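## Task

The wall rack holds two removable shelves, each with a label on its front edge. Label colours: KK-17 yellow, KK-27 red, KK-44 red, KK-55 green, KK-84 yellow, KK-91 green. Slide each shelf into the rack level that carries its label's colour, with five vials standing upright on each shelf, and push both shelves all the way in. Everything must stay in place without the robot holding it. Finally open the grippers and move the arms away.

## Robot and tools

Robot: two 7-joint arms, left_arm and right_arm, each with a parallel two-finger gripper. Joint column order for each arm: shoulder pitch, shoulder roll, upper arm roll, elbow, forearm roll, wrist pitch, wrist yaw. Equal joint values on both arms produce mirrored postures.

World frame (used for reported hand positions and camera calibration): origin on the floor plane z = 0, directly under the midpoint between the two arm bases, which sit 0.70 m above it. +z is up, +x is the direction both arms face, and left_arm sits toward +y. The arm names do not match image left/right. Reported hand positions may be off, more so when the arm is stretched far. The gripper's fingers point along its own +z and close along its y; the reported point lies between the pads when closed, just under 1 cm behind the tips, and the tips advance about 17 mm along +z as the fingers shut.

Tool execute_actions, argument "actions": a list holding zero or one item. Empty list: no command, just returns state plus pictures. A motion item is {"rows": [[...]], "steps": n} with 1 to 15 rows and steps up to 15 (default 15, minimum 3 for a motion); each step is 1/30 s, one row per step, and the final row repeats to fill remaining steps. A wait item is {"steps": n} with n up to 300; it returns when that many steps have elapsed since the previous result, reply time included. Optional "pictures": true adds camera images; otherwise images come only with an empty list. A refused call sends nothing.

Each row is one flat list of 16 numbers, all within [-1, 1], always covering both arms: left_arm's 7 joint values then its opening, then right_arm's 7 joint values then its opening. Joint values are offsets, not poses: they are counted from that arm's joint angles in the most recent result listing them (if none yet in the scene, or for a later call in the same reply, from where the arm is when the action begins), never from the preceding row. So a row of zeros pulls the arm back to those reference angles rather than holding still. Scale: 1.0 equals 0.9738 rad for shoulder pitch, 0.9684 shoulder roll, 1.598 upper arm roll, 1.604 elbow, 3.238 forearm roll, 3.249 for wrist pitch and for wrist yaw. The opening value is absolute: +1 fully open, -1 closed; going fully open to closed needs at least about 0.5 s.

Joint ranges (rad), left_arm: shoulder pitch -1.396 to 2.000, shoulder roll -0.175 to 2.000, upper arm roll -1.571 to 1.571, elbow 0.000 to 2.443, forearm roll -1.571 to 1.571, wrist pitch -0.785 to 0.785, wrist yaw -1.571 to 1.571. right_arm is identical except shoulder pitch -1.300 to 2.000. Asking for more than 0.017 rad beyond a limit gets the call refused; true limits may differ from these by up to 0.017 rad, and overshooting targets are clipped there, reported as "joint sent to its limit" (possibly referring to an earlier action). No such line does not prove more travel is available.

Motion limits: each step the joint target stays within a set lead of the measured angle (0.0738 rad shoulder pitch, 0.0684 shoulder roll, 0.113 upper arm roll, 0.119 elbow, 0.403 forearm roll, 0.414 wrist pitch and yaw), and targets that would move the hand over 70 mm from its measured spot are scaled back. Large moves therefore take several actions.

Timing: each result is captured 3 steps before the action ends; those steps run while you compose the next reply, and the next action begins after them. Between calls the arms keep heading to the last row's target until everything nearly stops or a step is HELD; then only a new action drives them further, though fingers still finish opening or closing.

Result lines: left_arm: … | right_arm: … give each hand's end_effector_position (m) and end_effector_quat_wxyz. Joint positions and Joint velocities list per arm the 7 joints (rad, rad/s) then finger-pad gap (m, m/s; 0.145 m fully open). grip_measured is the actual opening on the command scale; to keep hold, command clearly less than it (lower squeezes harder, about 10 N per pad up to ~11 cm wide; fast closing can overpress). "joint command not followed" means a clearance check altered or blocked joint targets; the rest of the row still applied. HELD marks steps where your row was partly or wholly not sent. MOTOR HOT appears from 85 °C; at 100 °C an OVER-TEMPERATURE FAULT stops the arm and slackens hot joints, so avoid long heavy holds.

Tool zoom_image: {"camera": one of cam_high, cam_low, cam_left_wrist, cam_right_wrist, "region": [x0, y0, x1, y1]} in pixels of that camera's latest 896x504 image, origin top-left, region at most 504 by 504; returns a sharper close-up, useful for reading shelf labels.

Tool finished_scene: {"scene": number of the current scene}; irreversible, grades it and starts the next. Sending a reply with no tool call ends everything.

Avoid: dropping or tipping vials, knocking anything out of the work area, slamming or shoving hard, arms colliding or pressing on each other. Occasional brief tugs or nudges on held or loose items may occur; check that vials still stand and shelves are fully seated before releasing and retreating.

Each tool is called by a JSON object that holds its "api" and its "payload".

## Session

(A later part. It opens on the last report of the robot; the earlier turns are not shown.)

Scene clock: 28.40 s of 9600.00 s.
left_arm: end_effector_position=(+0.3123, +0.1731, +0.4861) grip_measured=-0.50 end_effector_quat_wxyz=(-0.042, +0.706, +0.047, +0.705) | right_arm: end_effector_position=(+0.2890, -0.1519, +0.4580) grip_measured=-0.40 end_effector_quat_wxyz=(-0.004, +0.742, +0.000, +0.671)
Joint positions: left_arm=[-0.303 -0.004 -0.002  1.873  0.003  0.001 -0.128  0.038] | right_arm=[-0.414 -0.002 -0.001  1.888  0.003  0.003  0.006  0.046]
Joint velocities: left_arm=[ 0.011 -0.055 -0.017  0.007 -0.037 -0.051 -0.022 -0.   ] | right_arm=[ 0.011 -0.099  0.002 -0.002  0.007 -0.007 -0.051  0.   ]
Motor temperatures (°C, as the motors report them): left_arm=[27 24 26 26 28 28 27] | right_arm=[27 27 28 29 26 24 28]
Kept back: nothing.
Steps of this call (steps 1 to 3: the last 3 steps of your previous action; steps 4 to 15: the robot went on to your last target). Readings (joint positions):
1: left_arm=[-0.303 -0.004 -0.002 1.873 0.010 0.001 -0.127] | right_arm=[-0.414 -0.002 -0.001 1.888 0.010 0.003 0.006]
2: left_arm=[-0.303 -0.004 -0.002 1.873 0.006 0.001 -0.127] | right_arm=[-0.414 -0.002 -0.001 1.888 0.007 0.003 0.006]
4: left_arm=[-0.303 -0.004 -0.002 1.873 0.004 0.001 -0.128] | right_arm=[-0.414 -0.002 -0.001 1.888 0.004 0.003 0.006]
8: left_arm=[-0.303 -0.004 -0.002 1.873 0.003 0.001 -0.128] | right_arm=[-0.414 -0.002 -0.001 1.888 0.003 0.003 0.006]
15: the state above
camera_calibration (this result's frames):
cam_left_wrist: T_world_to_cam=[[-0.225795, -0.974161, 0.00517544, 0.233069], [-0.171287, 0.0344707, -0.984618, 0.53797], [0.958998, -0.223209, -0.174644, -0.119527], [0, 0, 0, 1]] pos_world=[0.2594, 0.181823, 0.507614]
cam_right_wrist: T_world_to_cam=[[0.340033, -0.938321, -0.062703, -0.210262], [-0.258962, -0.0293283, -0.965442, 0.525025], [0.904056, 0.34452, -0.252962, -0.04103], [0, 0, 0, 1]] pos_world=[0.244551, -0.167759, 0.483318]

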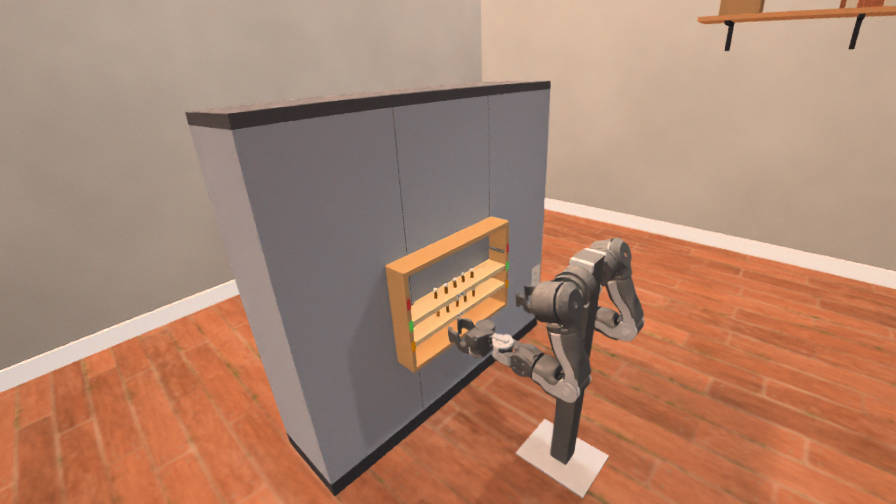

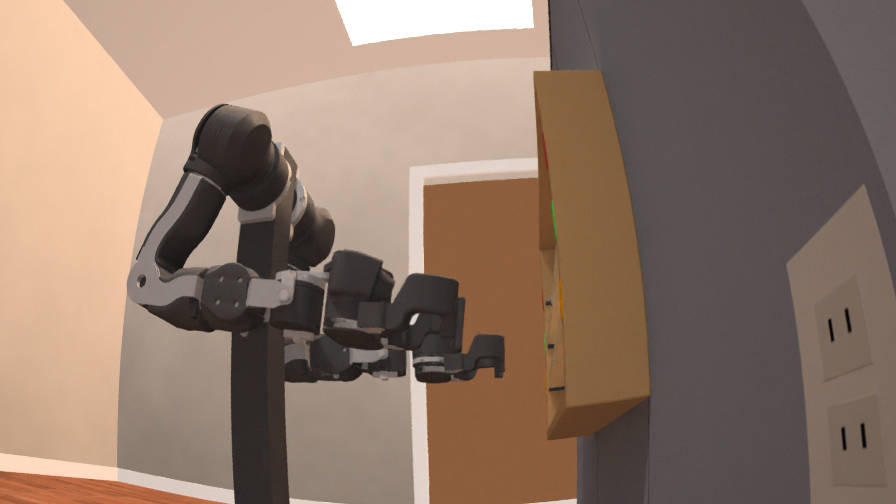

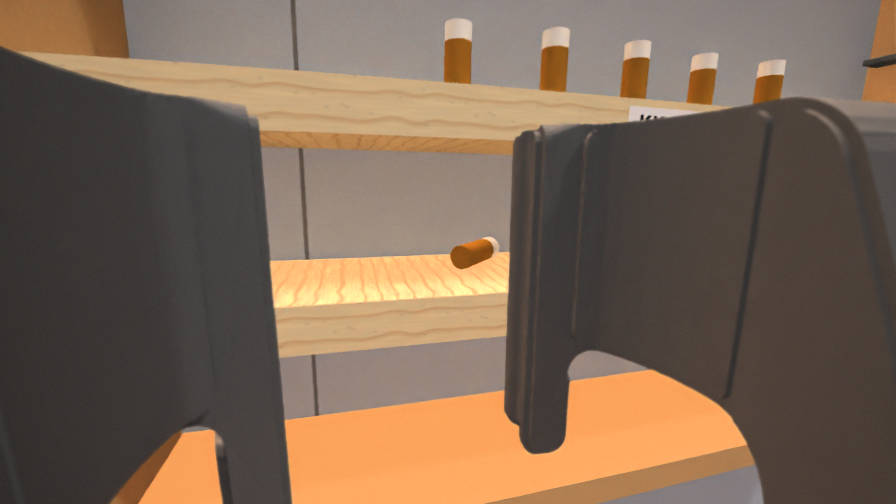

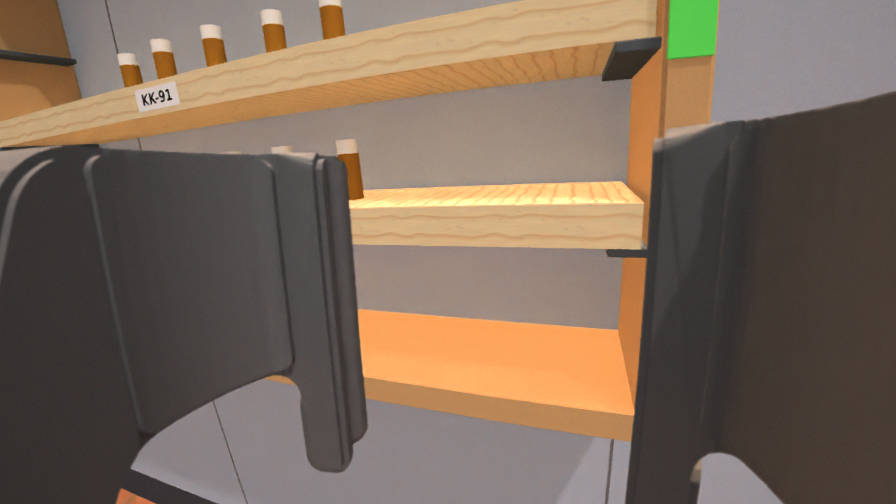

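{"api": "execute_actions", "payload": {"actions": [{"rows":[[0.1,0,0,-0.04,0,0.01,0.03,-0.6,0,0,0,0,0,0,0,-0.4],[0.1,0,0,-0.04,0,0.01,0.03,-0.6,0,0,0,0,0,0,0,-0.4],[0.2,0,0,-0.09,0,0.02,0.06,-0.6,0,0,0,0,0,0,0,-0.4],[0.2,0,0,-0.09,0,0.02,0.06,-0.6,0,0,0,0,0,0,0,-0.4],[0.27,0,0,-0.125,0,0.02,0.08,-0.6,0,0,0,0,0,0,0,-0.4],[0.299,0,0,-0.14,0,0.02,0.08,-0.6,0,0,0,0,0,0,0,-0.4]]}]}}

{"api": "execute_actions", "payload": {"actions": [{"steps":15}], "pictures": true}}

{"api": "zoom_image", "payload": {"camera": "cam_low", "region": [400,280,620,430]}}

Scene clock: 29.20 s of 9600.00 s.
left_arm: end_effector_position=(+0.3744, +0.1313, +0.4897) grip_measured=-0.60 end_effector_quat_wxyz=(+0.048, +0.707, -0.043, +0.705) | right_arm: end_effector_position=(+0.2890, -0.1519, +0.4580) grip_measured=-0.40 end_effector_quat_wxyz=(-0.004, +0.742, +0.000, +0.671)
Joint positions: left_arm=[-0.015 -0.004 -0.002  1.648  0.003  0.066  0.126  0.03 ] | right_arm=[-0.414 -0.002 -0.001  1.888  0.003  0.003  0.006  0.046]
Joint velocities: left_arm=[ 0.011  0.011 -0.007 -0.022 -0.051 -0.007  0.007  0.   ] | right_arm=[ 0.055 -0.011  0.017  0.002 -0.007 -0.037 -0.007 -0.   ]
Motor temperatures (°C, as the motors report them): left_arm=[27 24 26 26 28 28 27] | right_arm=[27 27 28 29 26 24 28]
Steps of this call (steps 1 to 12: the robot went on to your last target; steps 13 to 24: the first 12 steps of this action). Readings (joint positions):
13: left_arm=[-0.268 -0.003 -0.001 1.834 0.003 0.007 -0.091] | right_arm=[-0.414 -0.002 -0.001 1.888 0.003 0.003 0.006]
14: left_arm=[-0.210 -0.003 -0.002 1.790 0.003 0.030 -0.064] | right_arm=[-0.414 -0.002 -0.001 1.888 0.003 0.003 0.006]
16: left_arm=[-0.093 -0.003 -0.002 1.720 0.003 0.056 0.025] | right_arm=[-0.414 -0.002 -0.001 1.888 0.003 0.003 0.006]
20: left_arm=[-0.001 -0.004 -0.002 1.654 0.003 0.061 0.118] | right_arm=[-0.414 -0.002 -0.001 1.888 0.003 0.003 0.006]
24: the state above

Scene clock: 29.70 s of 9600.00 s.
left_arm: end_effector_position=(+0.3748, +0.1313, +0.4905) grip_measured=-0.60 end_effector_quat_wxyz=(+0.048, +0.706, -0.043, +0.705) | right_arm: end_effector_position=(+0.2890, -0.1519, +0.4580) grip_measured=-0.40 end_effector_quat_wxyz=(-0.004, +0.742, +0.000, +0.671)
Joint positions: left_arm=[-0.012 -0.004 -0.002  1.648  0.003  0.066  0.127  0.03 ] | right_arm=[-0.414 -0.002 -0.001  1.888  0.003  0.003  0.006  0.046]
Joint velocities: left_arm=[ 0.077 -0.033 -0.002 -0.017 -0.051  0.081  0.037  0.   ] | right_arm=[ 0.121 -0.011  0.012  0.002 -0.007 -0.007 -0.037 -0.   ]
Motor temperatures (°C, as the motors report them): left_arm=[27 24 26 26 28 28 27] | right_arm=[27 27 28 29 26 24 28]
Kept back: nothing.
Steps of this call (steps 1 to 3: the last 3 steps of your previous action; steps 4 to 15: the robot went on to your last target). Readings (joint positions):
1: left_arm=[-0.012 -0.004 -0.002 1.648 0.003 0.066 0.126] | right_arm=[-0.414 -0.002 -0.001 1.888 0.003 0.003 0.006]
2: left_arm=[-0.012 -0.004 -0.002 1.648 0.003 0.066 0.126] | right_arm=[-0.414 -0.002 -0.001 1.888 0.003 0.003 0.006]
4: left_arm=[-0.012 -0.004 -0.002 1.648 0.003 0.066 0.127] | right_arm=[-0.414 -0.002 -0.001 1.888 0.003 0.003 0.006]
8: left_arm=[-0.012 -0.004 -0.002 1.648 0.003 0.066 0.127] | right_arm=[-0.414 -0.002 -0.001 1.888 0.003 0.003 0.006]
15: the state above
All arms were judged still, so your last target was given up. Only a new action makes them travel on or press farther. Fingers that are still opening or closing keep moving.
camera_calibration (this result's frames):
cam_left_wrist: T_world_to_cam=[[-0.464572, -0.885521, 0.00494109, 0.284433], [-0.154965, 0.0758033, -0.985007, 0.543188], [0.871871, -0.458373, -0.172441, -0.125573], [0, 0, 0, 1]] pos_world=[0.325798, 0.153137, 0.511985]
cam_right_wrist: T_world_to_cam=[[0.340033, -0.938321, -0.062703, -0.210262], [-0.258962, -0.0293283, -0.965442, 0.525025], [0.904056, 0.34452, -0.252962, -0.04103], [0, 0, 0, 1]] pos_world=[0.244551, -0.167759, 0.483318]

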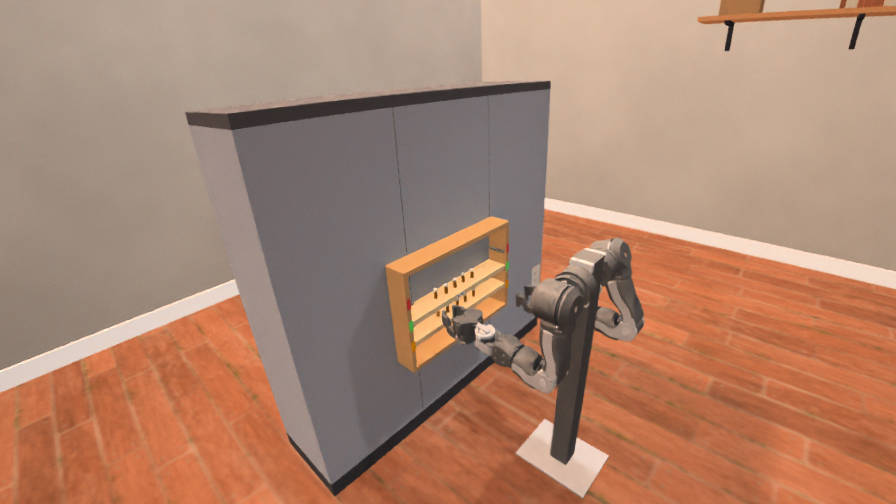

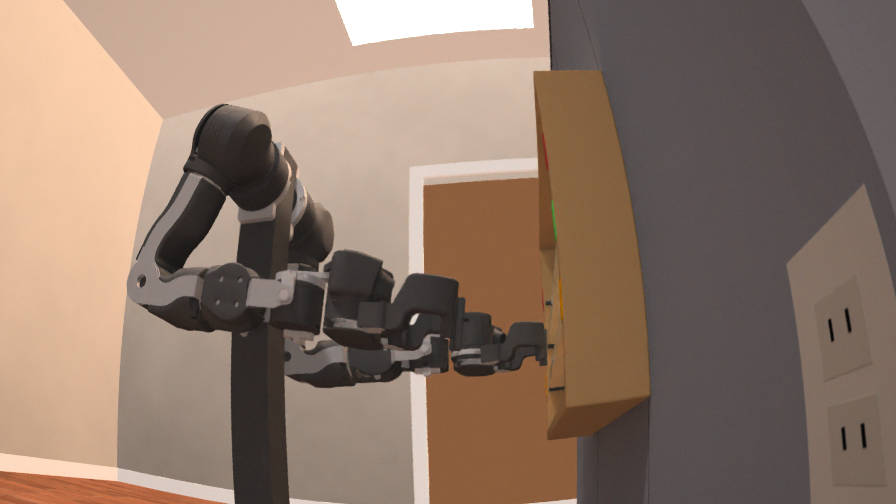

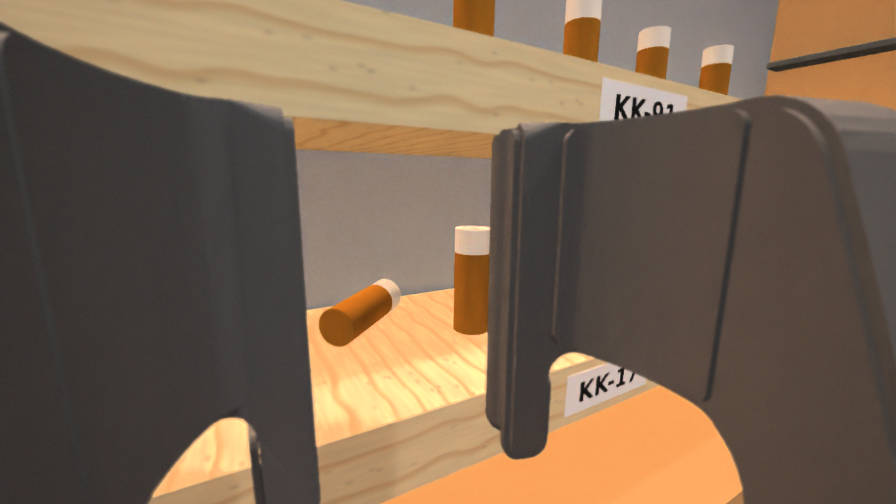

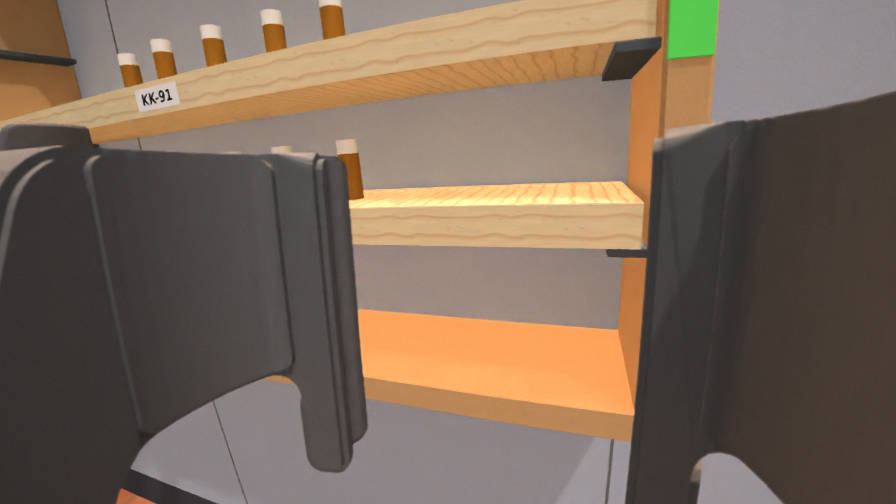

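Region (400, 280, 620, 430) of cam_low's 896x504 image, scaled by 2.291, with more detail than that image has; it fills the top 344 rows of this view, and the rest is white.

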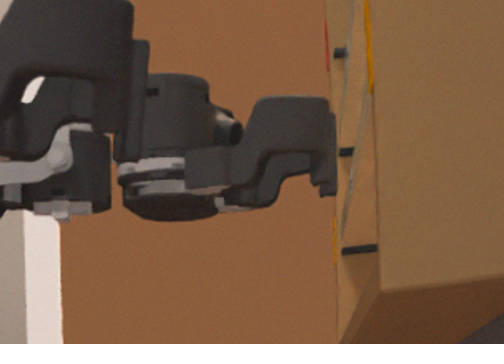

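{"api": "execute_actions", "payload": {"actions": [{"rows":[[0.015,0,0,-0.009,0,0,-0.004,-0.68,0,0,0,0,0,0,0,-0.4],[0.03,0,0,-0.018,0,0,-0.005,-0.68,0,0,0,0,0,0,0,-0.4],[0.05,0,0,-0.03,0,0,-0.005,-0.68,0,0,0,0,0,0,0,-0.4],[0.07,0,0,-0.042,0,0,-0.005,-0.68,0,0,0,0,0,0,0,-0.4],[0.09,0,0,-0.055,0,0,-0.005,-0.68,0,0,0,0,0,0,0,-0.4],[0.11,0,0,-0.068,0,-0.001,-0.005,-0.68,0,0,0,0,0,0,0,-0.4],[0.13,0,0,-0.081,0,-0.002,-0.005,-0.68,0,0,0,0,0,0,0,-0.4],[0.15,0,0,-0.095,0,-0.003,-0.005,-0.68,0,0,0,0,0,0,0,-0.4],[0.17,0,0,-0.109,0,-0.004,-0.005,-0.68,0,0,0,0,0,0,0,-0.4],[0.182,0,0,-0.117,0,-0.004,-0.005,-0.68,0,0,0,0,0,0,0,-0.4],[0.189,0,0,-0.122,0,-0.004,-0.005,-0.68,0,0,0,0,0,0,0,-0.4]]}]}}

{"api": "execute_actions", "payload": {"actions": [{"steps":10}], "pictures": true}}

{"api": "zoom_image", "payload": {"camera": "cam_high", "region": [400,250,520,340]}}

Scene clock: 30.43 s of 9600.00 s.
left_arm: end_effector_position=(+0.4155, +0.1328, +0.4919) grip_measured=-0.68 end_effector_quat_wxyz=(+0.044, +0.706, -0.040, +0.706) | right_arm: end_effector_position=(+0.2890, -0.1519, +0.4580) grip_measured=-0.40 end_effector_quat_wxyz=(-0.004, +0.742, +0.000, +0.671)
Joint positions: left_arm=[ 0.172 -0.004 -0.002  1.455  0.003  0.057  0.116  0.024] | right_arm=[-0.414 -0.002 -0.001  1.888  0.003  0.003  0.006  0.046]
Joint velocities: left_arm=[-0.055 -0.099 -0.002  0.002  0.022 -0.081 -0.007 -0.   ] | right_arm=[ 0.011 -0.011 -0.007 -0.012  0.037  0.007 -0.007  0.   ]
Motor temperatures (°C, as the motors report them): left_arm=[27 24 26 26 28 28 27] | right_arm=[27 27 28 29 26 24 27]
Steps of this call (steps 1 to 10: nothing new was sent; steps 11 to 22: the first 12 steps of this action). Readings (joint positions):
11: left_arm=[-0.006 -0.004 -0.002 1.641 0.003 0.065 0.124] | right_arm=[-0.414 -0.002 -0.001 1.888 0.003 0.003 0.006]
12: left_arm=[0.010 -0.004 -0.002 1.624 0.003 0.066 0.121] | right_arm=[-0.414 -0.002 -0.001 1.888 0.003 0.003 0.006]
14: left_arm=[0.054 -0.004 -0.002 1.586 0.003 0.066 0.117] | right_arm=[-0.414 -0.002 -0.001 1.888 0.003 0.003 0.006]
18: left_arm=[0.131 -0.004 -0.002 1.501 0.003 0.062 0.116] | right_arm=[-0.414 -0.002 -0.001 1.888 0.003 0.003 0.006]
22: the state above

Scene clock: 30.77 s of 9600.00 s.
left_arm: end_effector_position=(+0.4155, +0.1328, +0.4920) grip_measured=-0.68 end_effector_quat_wxyz=(+0.044, +0.706, -0.040, +0.706) | right_arm: end_effector_position=(+0.2890, -0.1519, +0.4580) grip_measured=-0.40 end_effector_quat_wxyz=(-0.004, +0.742, +0.000, +0.671)
Joint positions: left_arm=[ 0.172 -0.004 -0.002  1.455  0.003  0.057  0.116  0.024] | right_arm=[-0.414 -0.002 -0.001  1.888  0.003  0.003  0.006  0.046]
Joint velocities: left_arm=[ 0.011 -0.033 -0.007  0.002  0.007 -0.022  0.007 -0.   ] | right_arm=[ 0.055 -0.033 -0.012  0.012 -0.037 -0.022 -0.037  0.   ]
Motor temperatures (°C, as the motors report them): left_arm=[27 24 26 26 28 28 27] | right_arm=[27 27 28 29 26 24 27]
Kept back: nothing.
Steps of this call (steps 1 to 3: the last 3 steps of your previous action; steps 4 to 10: the robot went on to your last target). Readings (joint positions):
1: left_arm=[0.172 -0.004 -0.002 1.455 0.003 0.057 0.116] | right_arm=[-0.414 -0.002 -0.001 1.888 0.003 0.003 0.006]
2: left_arm=[0.172 -0.004 -0.002 1.455 0.003 0.057 0.116] | right_arm=[-0.414 -0.002 -0.001 1.888 0.003 0.003 0.006]
4: left_arm=[0.172 -0.004 -0.002 1.455 0.003 0.057 0.116] | right_arm=[-0.414 -0.002 -0.001 1.888 0.003 0.003 0.006]
8: left_arm=[0.172 -0.004 -0.002 1.455 0.003 0.057 0.116] | right_arm=[-0.414 -0.002 -0.001 1.888 0.003 0.003 0.006]
10: the state above
camera_calibration (this result's frames):
cam_left_wrist: T_world_to_cam=[[-0.455299, -0.890331, 0.00374508, 0.302051], [-0.155448, 0.07535, -0.984966, 0.551039], [0.876663, -0.449036, -0.172707, -0.163179], [0, 0, 0, 1]] pos_world=[0.366235, 0.154131, 0.513441]
cam_right_wrist: T_world_to_cam=[[0.340033, -0.938321, -0.062703, -0.210262], [-0.258962, -0.0293283, -0.965442, 0.525025], [0.904056, 0.34452, -0.252962, -0.04103], [0, 0, 0, 1]] pos_world=[0.244551, -0.167759, 0.483318]

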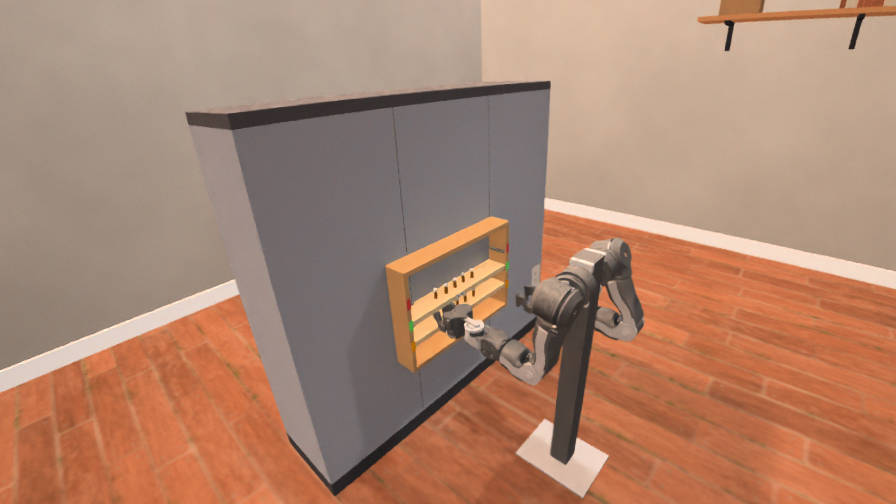

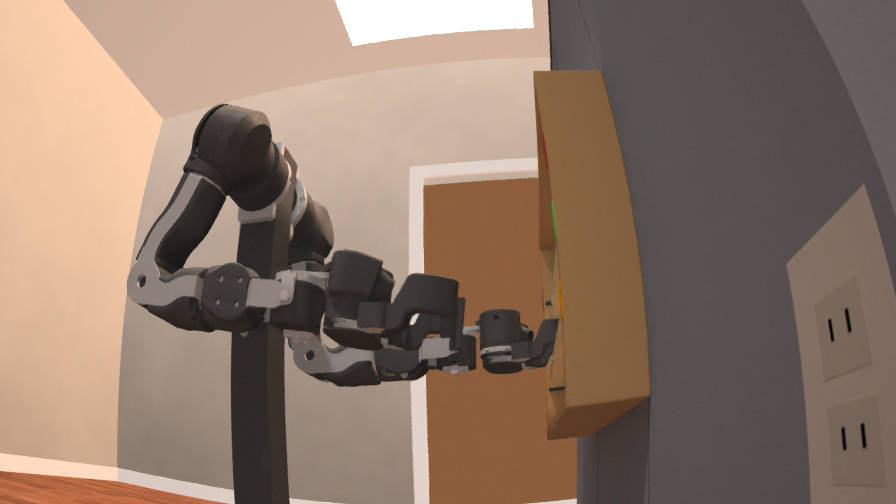

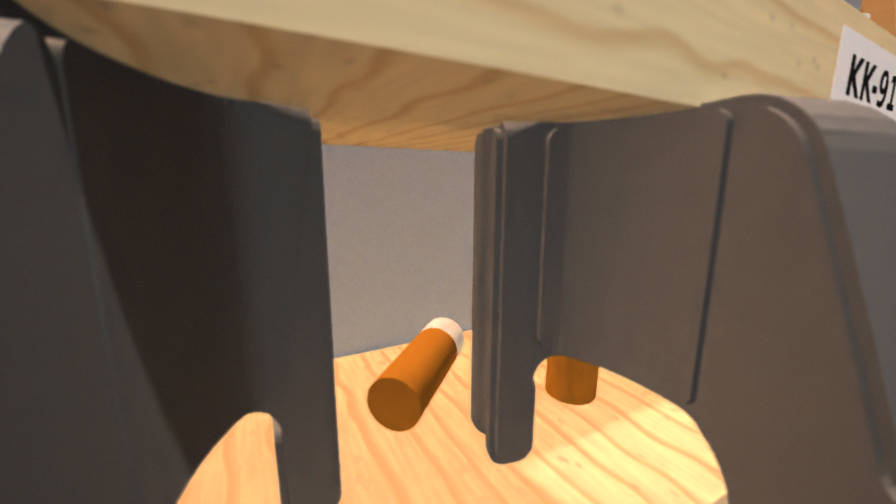

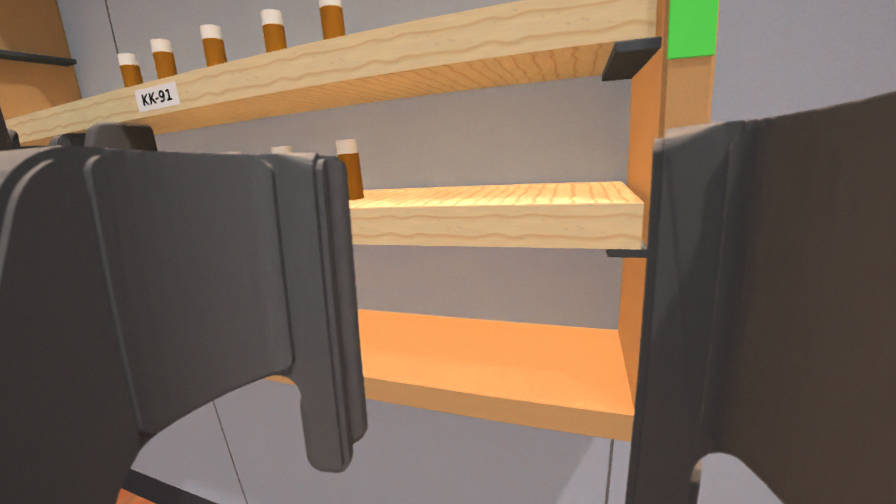

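Region (400, 250, 520, 340) of cam_high's 896x504 image, scaled by 4.200, with more detail than that image has; it fills the top 378 rows of this view, and the rest is white.

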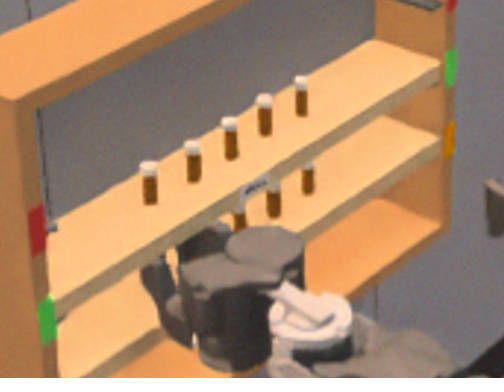

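{"api": "execute_actions", "payload": {"actions": [{"rows":[[0.01,0,0,-0.009,0,-0.002,0.005,-0.68,0,0,0,0,0,0,0,-0.4],[0.02,0,0,-0.017,0,-0.003,0.009,-0.68,0,0,0,0,0,0,0,-0.4],[0.03,0,0,-0.026,0,-0.004,0.009,-0.68,0,0,0,0,0,0,0,-0.4],[0.04,0,0,-0.034,0,-0.005,0.009,-0.68,0,0,0,0,0,0,0,-0.4],[0.05,0,0,-0.042,0,-0.006,0.009,-0.68,0,0,0,0,0,0,0,-0.4],[0.06,0,0,-0.051,0,-0.007,0.009,-0.68,0,0,0,0,0,0,0,-0.4],[0.07,0,0,-0.059,0,-0.008,0.009,-0.68,0,0,0,0,0,0,0,-0.4],[0.08,0,0,-0.068,0,-0.009,0.009,-0.68,0,0,0,0,0,0,0,-0.4],[0.088,0,0,-0.075,0,-0.01,0.009,-0.68,0,0,0,0,0,0,0,-0.4],[0.095,0,0,-0.081,0,-0.011,0.009,-0.68,0,0,0,0,0,0,0,-0.4]]}], "pictures": true}}

Scene clock: 31.40 s of 9600.00 s.
left_arm: end_effector_position=(+0.4354, +0.1290, +0.4895) grip_measured=-0.68 end_effector_quat_wxyz=(+0.052, +0.705, -0.048, +0.705) | right_arm: end_effector_position=(+0.2890, -0.1519, +0.4580) grip_measured=-0.40 end_effector_quat_wxyz=(-0.004, +0.742, +0.000, +0.671)
Joint positions: left_arm=[ 0.266 -0.004 -0.002  1.329  0.003  0.024  0.139  0.024] | right_arm=[-0.414 -0.002 -0.001  1.888  0.003  0.003  0.006  0.046]
Joint velocities: left_arm=[ 0.033  0.011 -0.002  0.002 -0.007 -0.022  0.007 -0.   ] | right_arm=[ 0.033 -0.011 -0.002 -0.002 -0.022 -0.095  0.007 -0.   ]
Motor temperatures (°C, as the motors report them): left_arm=[27 24 26 26 28 28 27] | right_arm=[27 27 28 29 26 24 27]
Steps of this call (steps 1 to 7: the robot went on to your last target; steps 8 to 19: the first 12 steps of this action). Readings (joint positions):
8: left_arm=[0.176 -0.004 -0.002 1.448 0.003 0.055 0.120] | right_arm=[-0.414 -0.002 -0.001 1.888 0.003 0.003 0.006]
9: left_arm=[0.186 -0.004 -0.002 1.433 0.003 0.053 0.128] | right_arm=[-0.414 -0.002 -0.001 1.888 0.003 0.003 0.006]
11: left_arm=[0.209 -0.004 -0.002 1.406 0.003 0.048 0.136] | right_arm=[-0.414 -0.002 -0.001 1.888 0.003 0.003 0.006]
15: left_arm=[0.248 -0.004 -0.002 1.353 0.003 0.032 0.139] | right_arm=[-0.414 -0.002 -0.001 1.888 0.003 0.003 0.006]
19: the state above
camera_calibration (this result's frames):
cam_left_wrist: T_world_to_cam=[[-0.476348, -0.879252, 0.00296322, 0.315828], [-0.153095, 0.079622, -0.984999, 0.550456], [0.865826, -0.469656, -0.172537, -0.175497], [0, 0, 0, 1]] pos_world=[0.386666, 0.151441, 0.510983]
cam_right_wrist: T_world_to_cam=[[0.340033, -0.938321, -0.062703, -0.210262], [-0.258962, -0.0293283, -0.965442, 0.525025], [0.904056, 0.34452, -0.252962, -0.04103], [0, 0, 0, 1]] pos_world=[0.244551, -0.167759, 0.483318]

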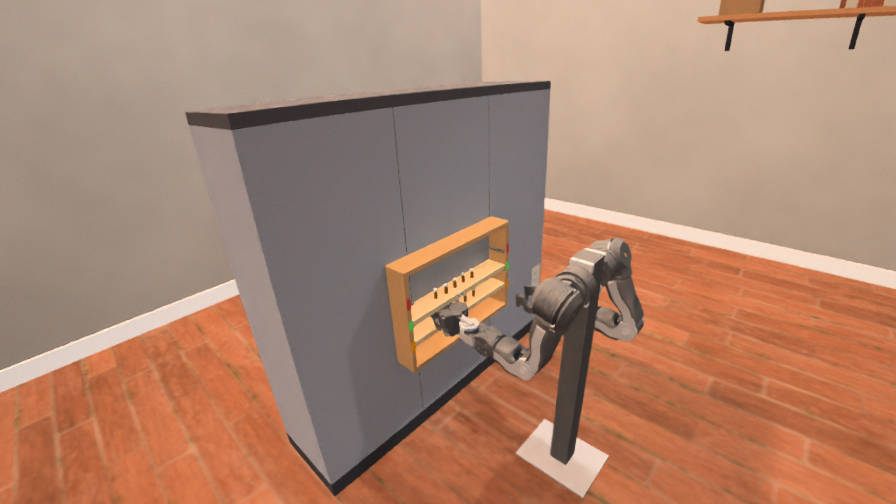

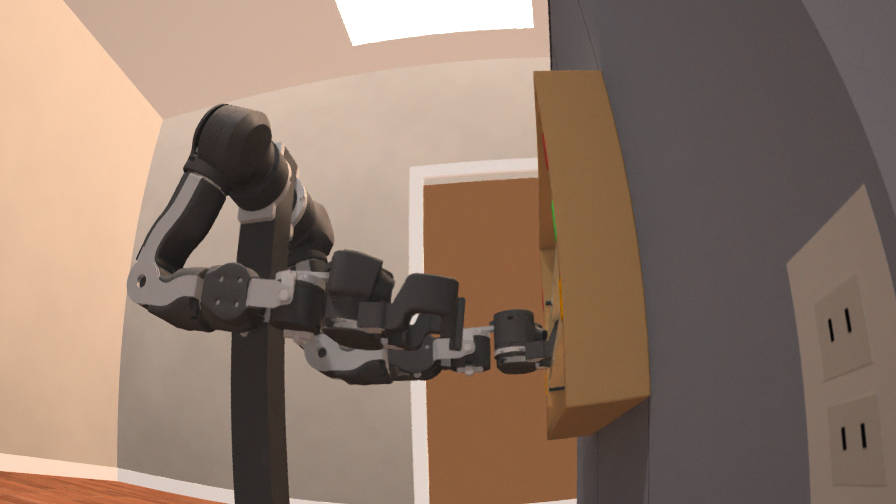

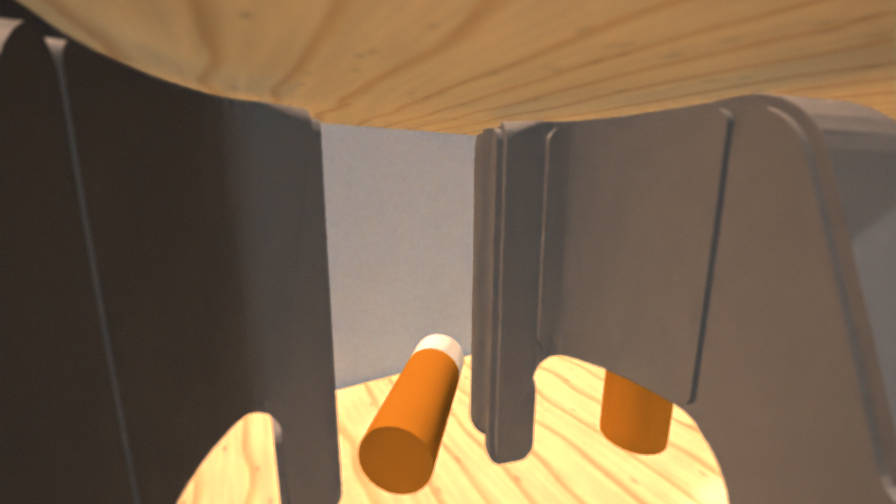

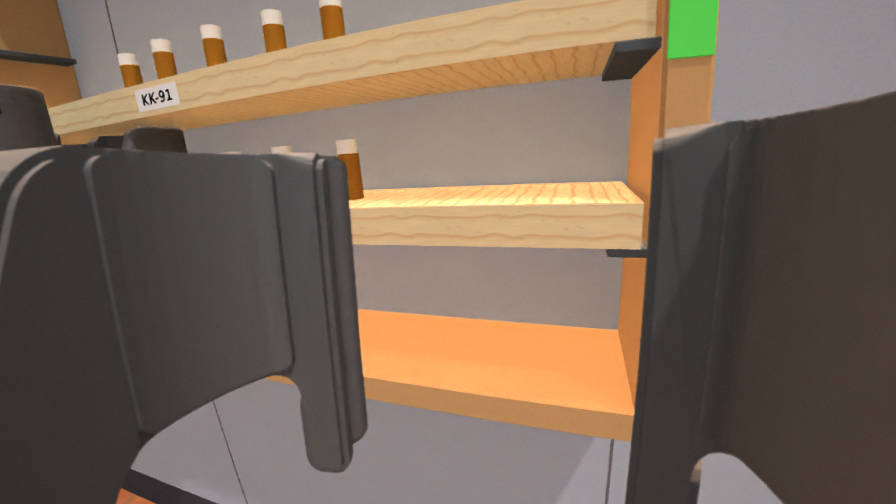

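{"api": "execute_actions", "payload": {"actions": [{"rows":[[0.01,0,0,-0.008,0,0.002,-0.002,-0.7,0,0,0,0,0,0,0,-0.4],[0.02,0,0,-0.016,0,0.003,-0.003,-0.71,0,0,0,0,0,0,0,-0.4],[0.03,0,0,-0.024,0,0.003,-0.003,-0.72,0,0,0,0,0,0,0,-0.4],[0.04,0,0,-0.032,0,0.003,-0.003,-0.73,0,0,0,0,0,0,0,-0.4],[0.048,0,0,-0.039,0,0.003,-0.003,-0.73,0,0,0,0,0,0,0,-0.4]]}], "pictures": true}}

Scene clock: 31.90 s of 9600.00 s.
left_arm: end_effector_position=(+0.4429, +0.1297, +0.4890) grip_measured=-0.73 end_effector_quat_wxyz=(+0.051, +0.703, -0.046, +0.708) | right_arm: end_effector_position=(+0.2890, -0.1519, +0.4580) grip_measured=-0.40 end_effector_quat_wxyz=(-0.004, +0.742, +0.000, +0.671)
Joint positions: left_arm=[ 0.301 -0.004 -0.002  1.277  0.004  0.002  0.134  0.02 ] | right_arm=[-0.414 -0.002 -0.001  1.888  0.003  0.003  0.006  0.046]
Joint velocities: left_arm=[ 0.011 -0.055 -0.007 -0.017  0.051 -0.022 -0.095 -0.   ] | right_arm=[-0.011 -0.033 -0.022 -0.002  0.007 -0.066 -0.007 -0.   ]
Motor temperatures (°C, as the motors report them): left_arm=[28 24 26 26 28 28 26] | right_arm=[27 27 28 29 26 25 27]
Steps of this call (steps 1 to 3: the last 3 steps of your previous action; steps 4 to 15: the first 12 steps of this action). Readings (joint positions):
4: left_arm=[0.270 -0.004 -0.002 1.323 0.003 0.023 0.139] | right_arm=[-0.414 -0.002 -0.001 1.888 0.003 0.003 0.006]
5: left_arm=[0.281 -0.004 -0.002 1.311 0.003 0.024 0.138] | right_arm=[-0.414 -0.002 -0.001 1.888 0.003 0.003 0.006]
7: left_arm=[0.297 -0.004 -0.002 1.288 0.003 0.018 0.135] | right_arm=[-0.414 -0.002 -0.001 1.888 0.003 0.003 0.006]
11: left_arm=[0.301 -0.004 -0.002 1.277 0.004 0.002 0.134] | right_arm=[-0.414 -0.002 -0.001 1.888 0.003 0.003 0.006]
15: the state above
camera_calibration (this result's frames):
cam_left_wrist: T_world_to_cam=[[-0.471448, -0.881893, 0.00153896, 0.31895], [-0.147932, 0.0773617, -0.985967, 0.549496], [0.869398, -0.46506, -0.166932, -0.186663], [0, 0, 0, 1]] pos_world=[0.393941, 0.15196, 0.510134]
cam_right_wrist: T_world_to_cam=[[0.340033, -0.938321, -0.062703, -0.210262], [-0.258962, -0.0293283, -0.965442, 0.525025], [0.904056, 0.34452, -0.252962, -0.04103], [0, 0, 0, 1]] pos_world=[0.244551, -0.167759, 0.483318]

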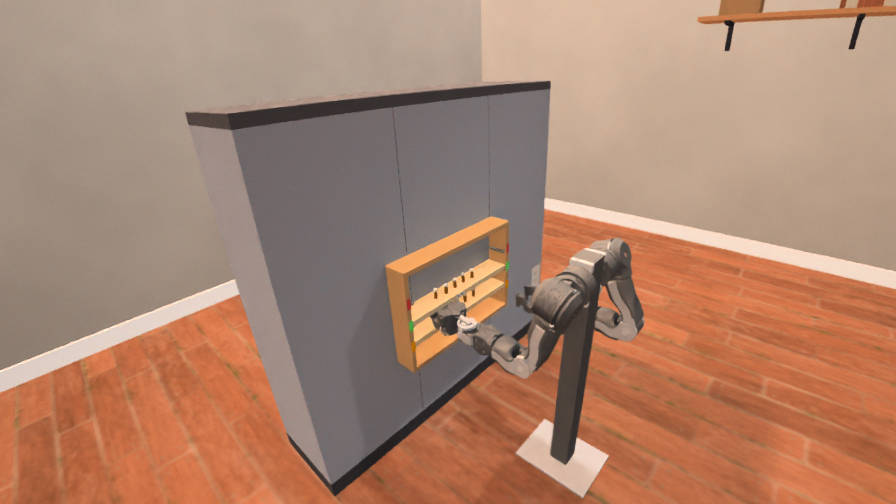

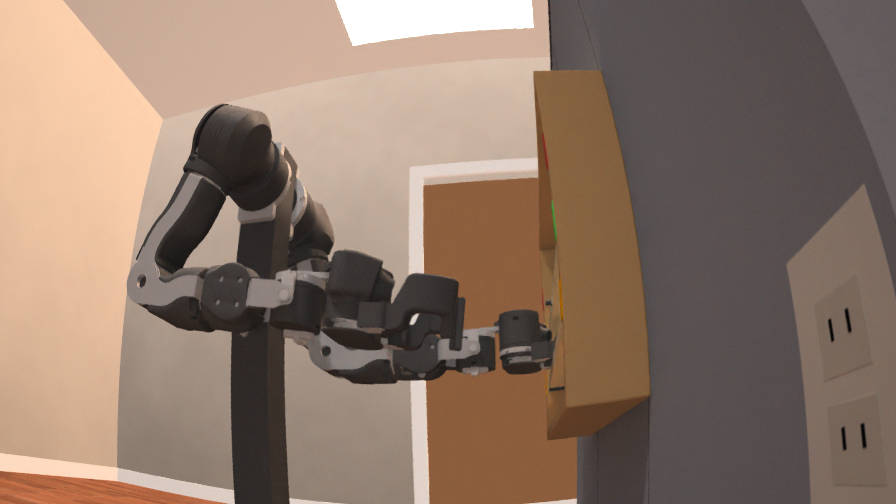

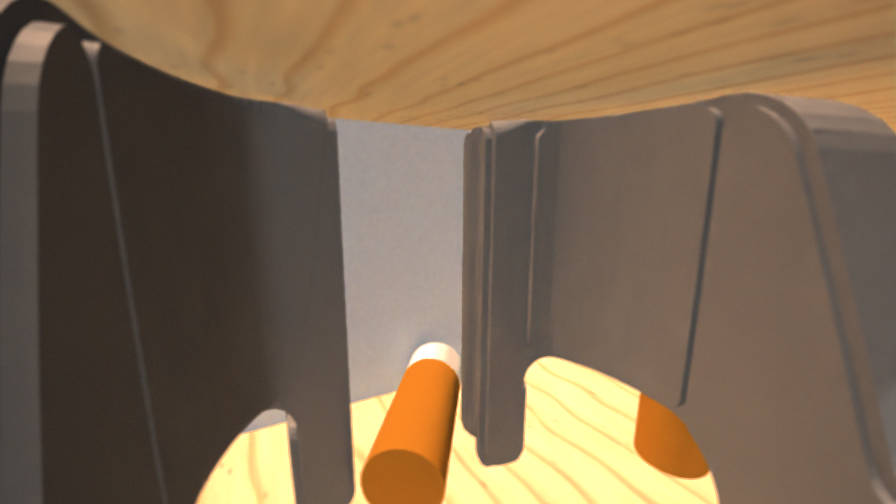

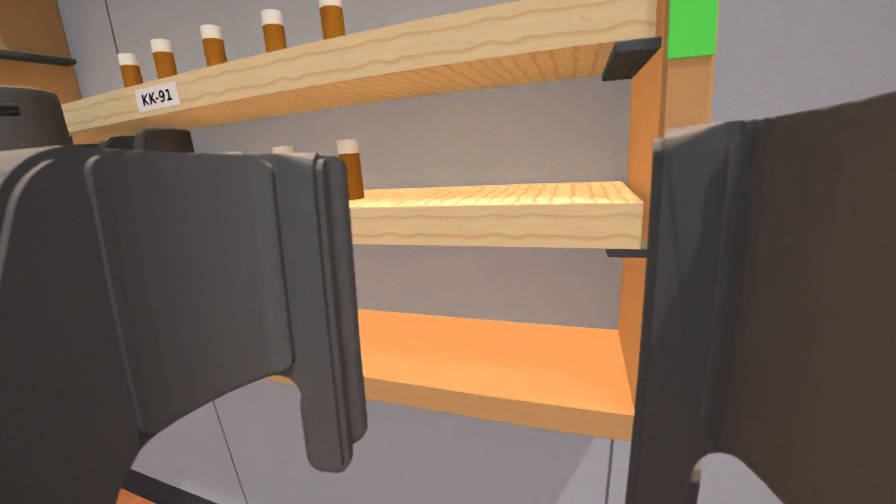

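Housing touches upper shelf. Lower a bit via shoulder, close.

{"api": "execute_actions", "payload": {"actions": [{"rows":[[-0.008,0,0,0,0,0,0,-0.74,0,0,0,0,0,0,0,-0.4],[-0.01,0,0,0,0,0,0,-0.75,0,0,0,0,0,0,0,-0.4],[-0.01,0,0,0,0,0,0,-0.77,0,0,0,0,0,0,0,-0.4],[-0.01,0,0,0,0,0,0,-0.79,0,0,0,0,0,0,0,-0.4],[-0.01,0,0,0,0,0,0,-0.81,0,0,0,0,0,0,0,-0.4],[-0.01,0,0,0,0,0,0,-0.83,0,0,0,0,0,0,0,-0.4],[-0.01,0,0,0,0,0,0,-0.85,0,0,0,0,0,0,0,-0.4],[-0.01,0,0,0,0,0,0,-0.88,0,0,0,0,0,0,0,-0.4],[-0.01,0,0,0,0,0,0,-0.95,0,0,0,0,0,0,0,-0.4]]}], "pictures": true}}

Scene clock: 32.43 s of 9600.00 s.
left_arm: end_effector_position=(+0.4418, +0.1299, +0.4891) grip_measured=-0.85 end_effector_quat_wxyz=(+0.049, +0.701, -0.047, +0.710) | right_arm: end_effector_position=(+0.2890, -0.1519, +0.4580) grip_measured=-0.40 end_effector_quat_wxyz=(-0.004, +0.742, +0.000, +0.671)
Joint positions: left_arm=[ 0.295 -0.004 -0.002  1.28   0.001 -0.009  0.134  0.011] | right_arm=[-0.414 -0.002 -0.001  1.888  0.003  0.003  0.006  0.046]
Joint velocities: left_arm=[-0.055 -0.055 -0.007 -0.012  0.051 -0.066 -0.051 -0.   ] | right_arm=[-0.033  0.011  0.017 -0.002 -0.095 -0.022 -0.081 -0.   ]
Motor temperatures (°C, as the motors report them): left_arm=[28 24 26 26 28 28 26] | right_arm=[27 27 28 29 26 25 27]
Steps of this call (steps 1 to 3: the last 3 steps of your previous action; step 4: the robot went on to your last target; steps 5 to 16: the first 12 steps of this action). Readings (joint positions):
5: left_arm=[0.296 -0.004 -0.002 1.279 0.003 -0.006 0.134] | right_arm=[-0.414 -0.002 -0.001 1.888 0.003 0.003 0.006]
6: left_arm=[0.295 -0.004 -0.002 1.280 0.003 -0.009 0.134] | right_arm=[-0.414 -0.002 -0.001 1.888 0.003 0.003 0.006]
8: left_arm=[0.295 -0.004 -0.002 1.280 0.002 -0.009 0.134] | right_arm=[-0.414 -0.002 -0.001 1.888 0.003 0.003 0.006]
12: left_arm=[0.295 -0.004 -0.002 1.280 0.001 -0.009 0.134] | right_arm=[-0.414 -0.002 -0.001 1.888 0.003 0.003 0.006]
16: the state above
camera_calibration (this result's frames):
cam_left_wrist: T_world_to_cam=[[-0.471272, -0.881978, -0.00418768, 0.321281], [-0.140791, 0.0799149, -0.986809, 0.546355], [0.870678, -0.464466, -0.161836, -0.188745], [0, 0, 0, 1]] pos_world=[0.392668, 0.152035, 0.509948]
cam_right_wrist: T_world_to_cam=[[0.340033, -0.938321, -0.062703, -0.210262], [-0.258962, -0.0293283, -0.965442, 0.525025], [0.904056, 0.34452, -0.252962, -0.04103], [0, 0, 0, 1]] pos_world=[0.244551, -0.167759, 0.483318]

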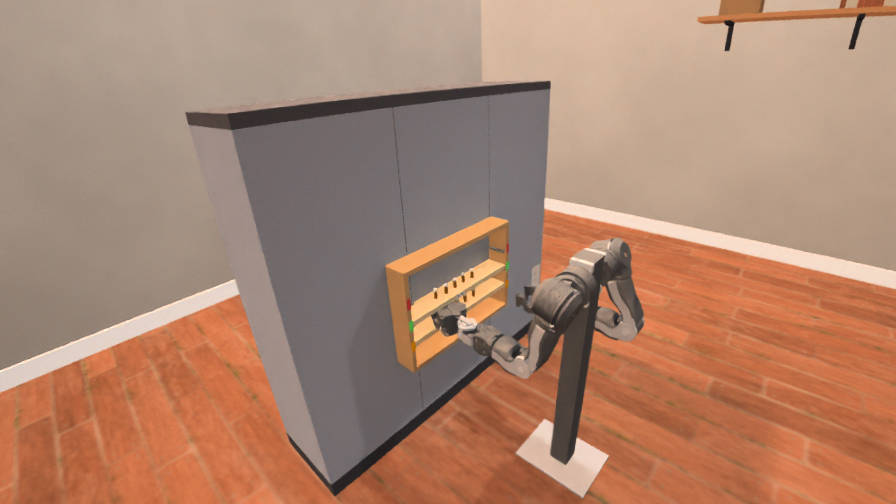

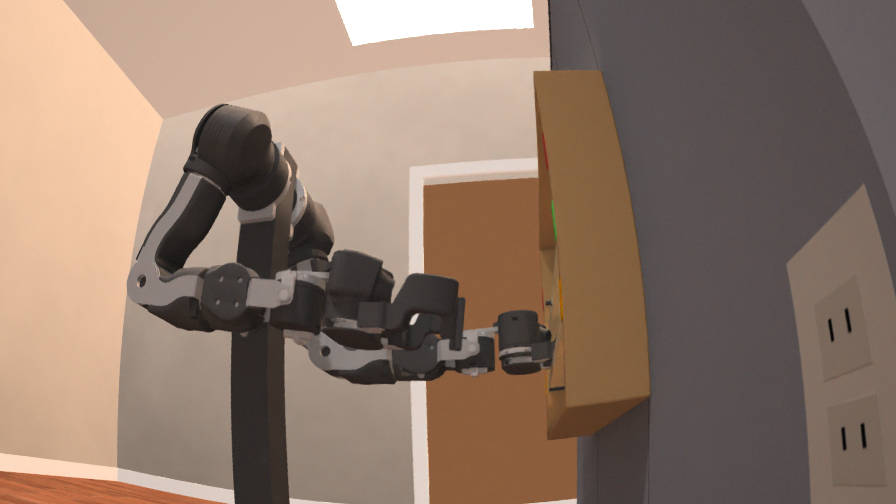

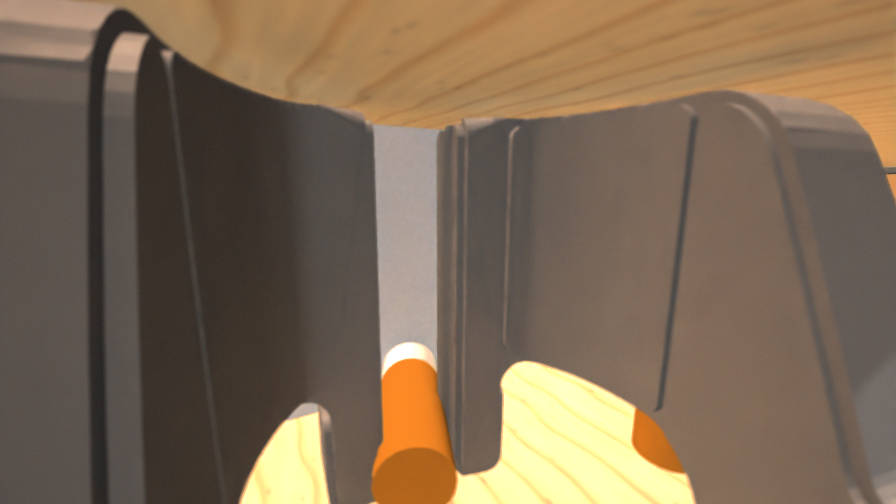

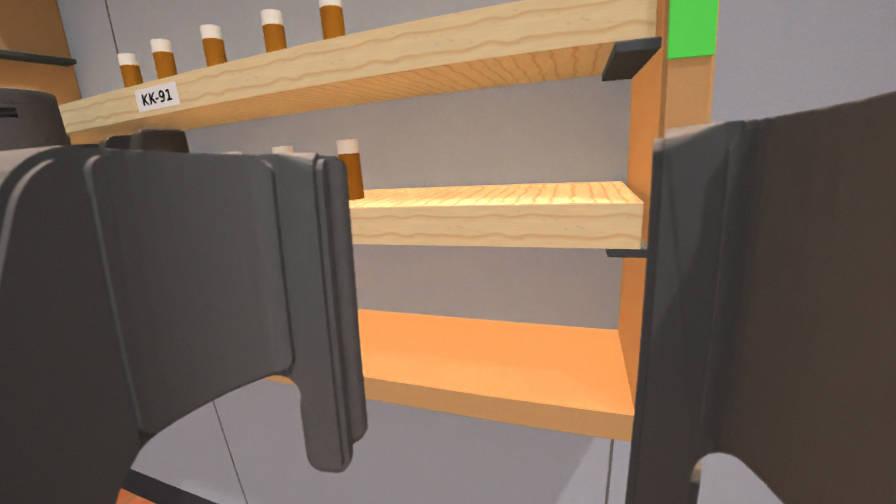

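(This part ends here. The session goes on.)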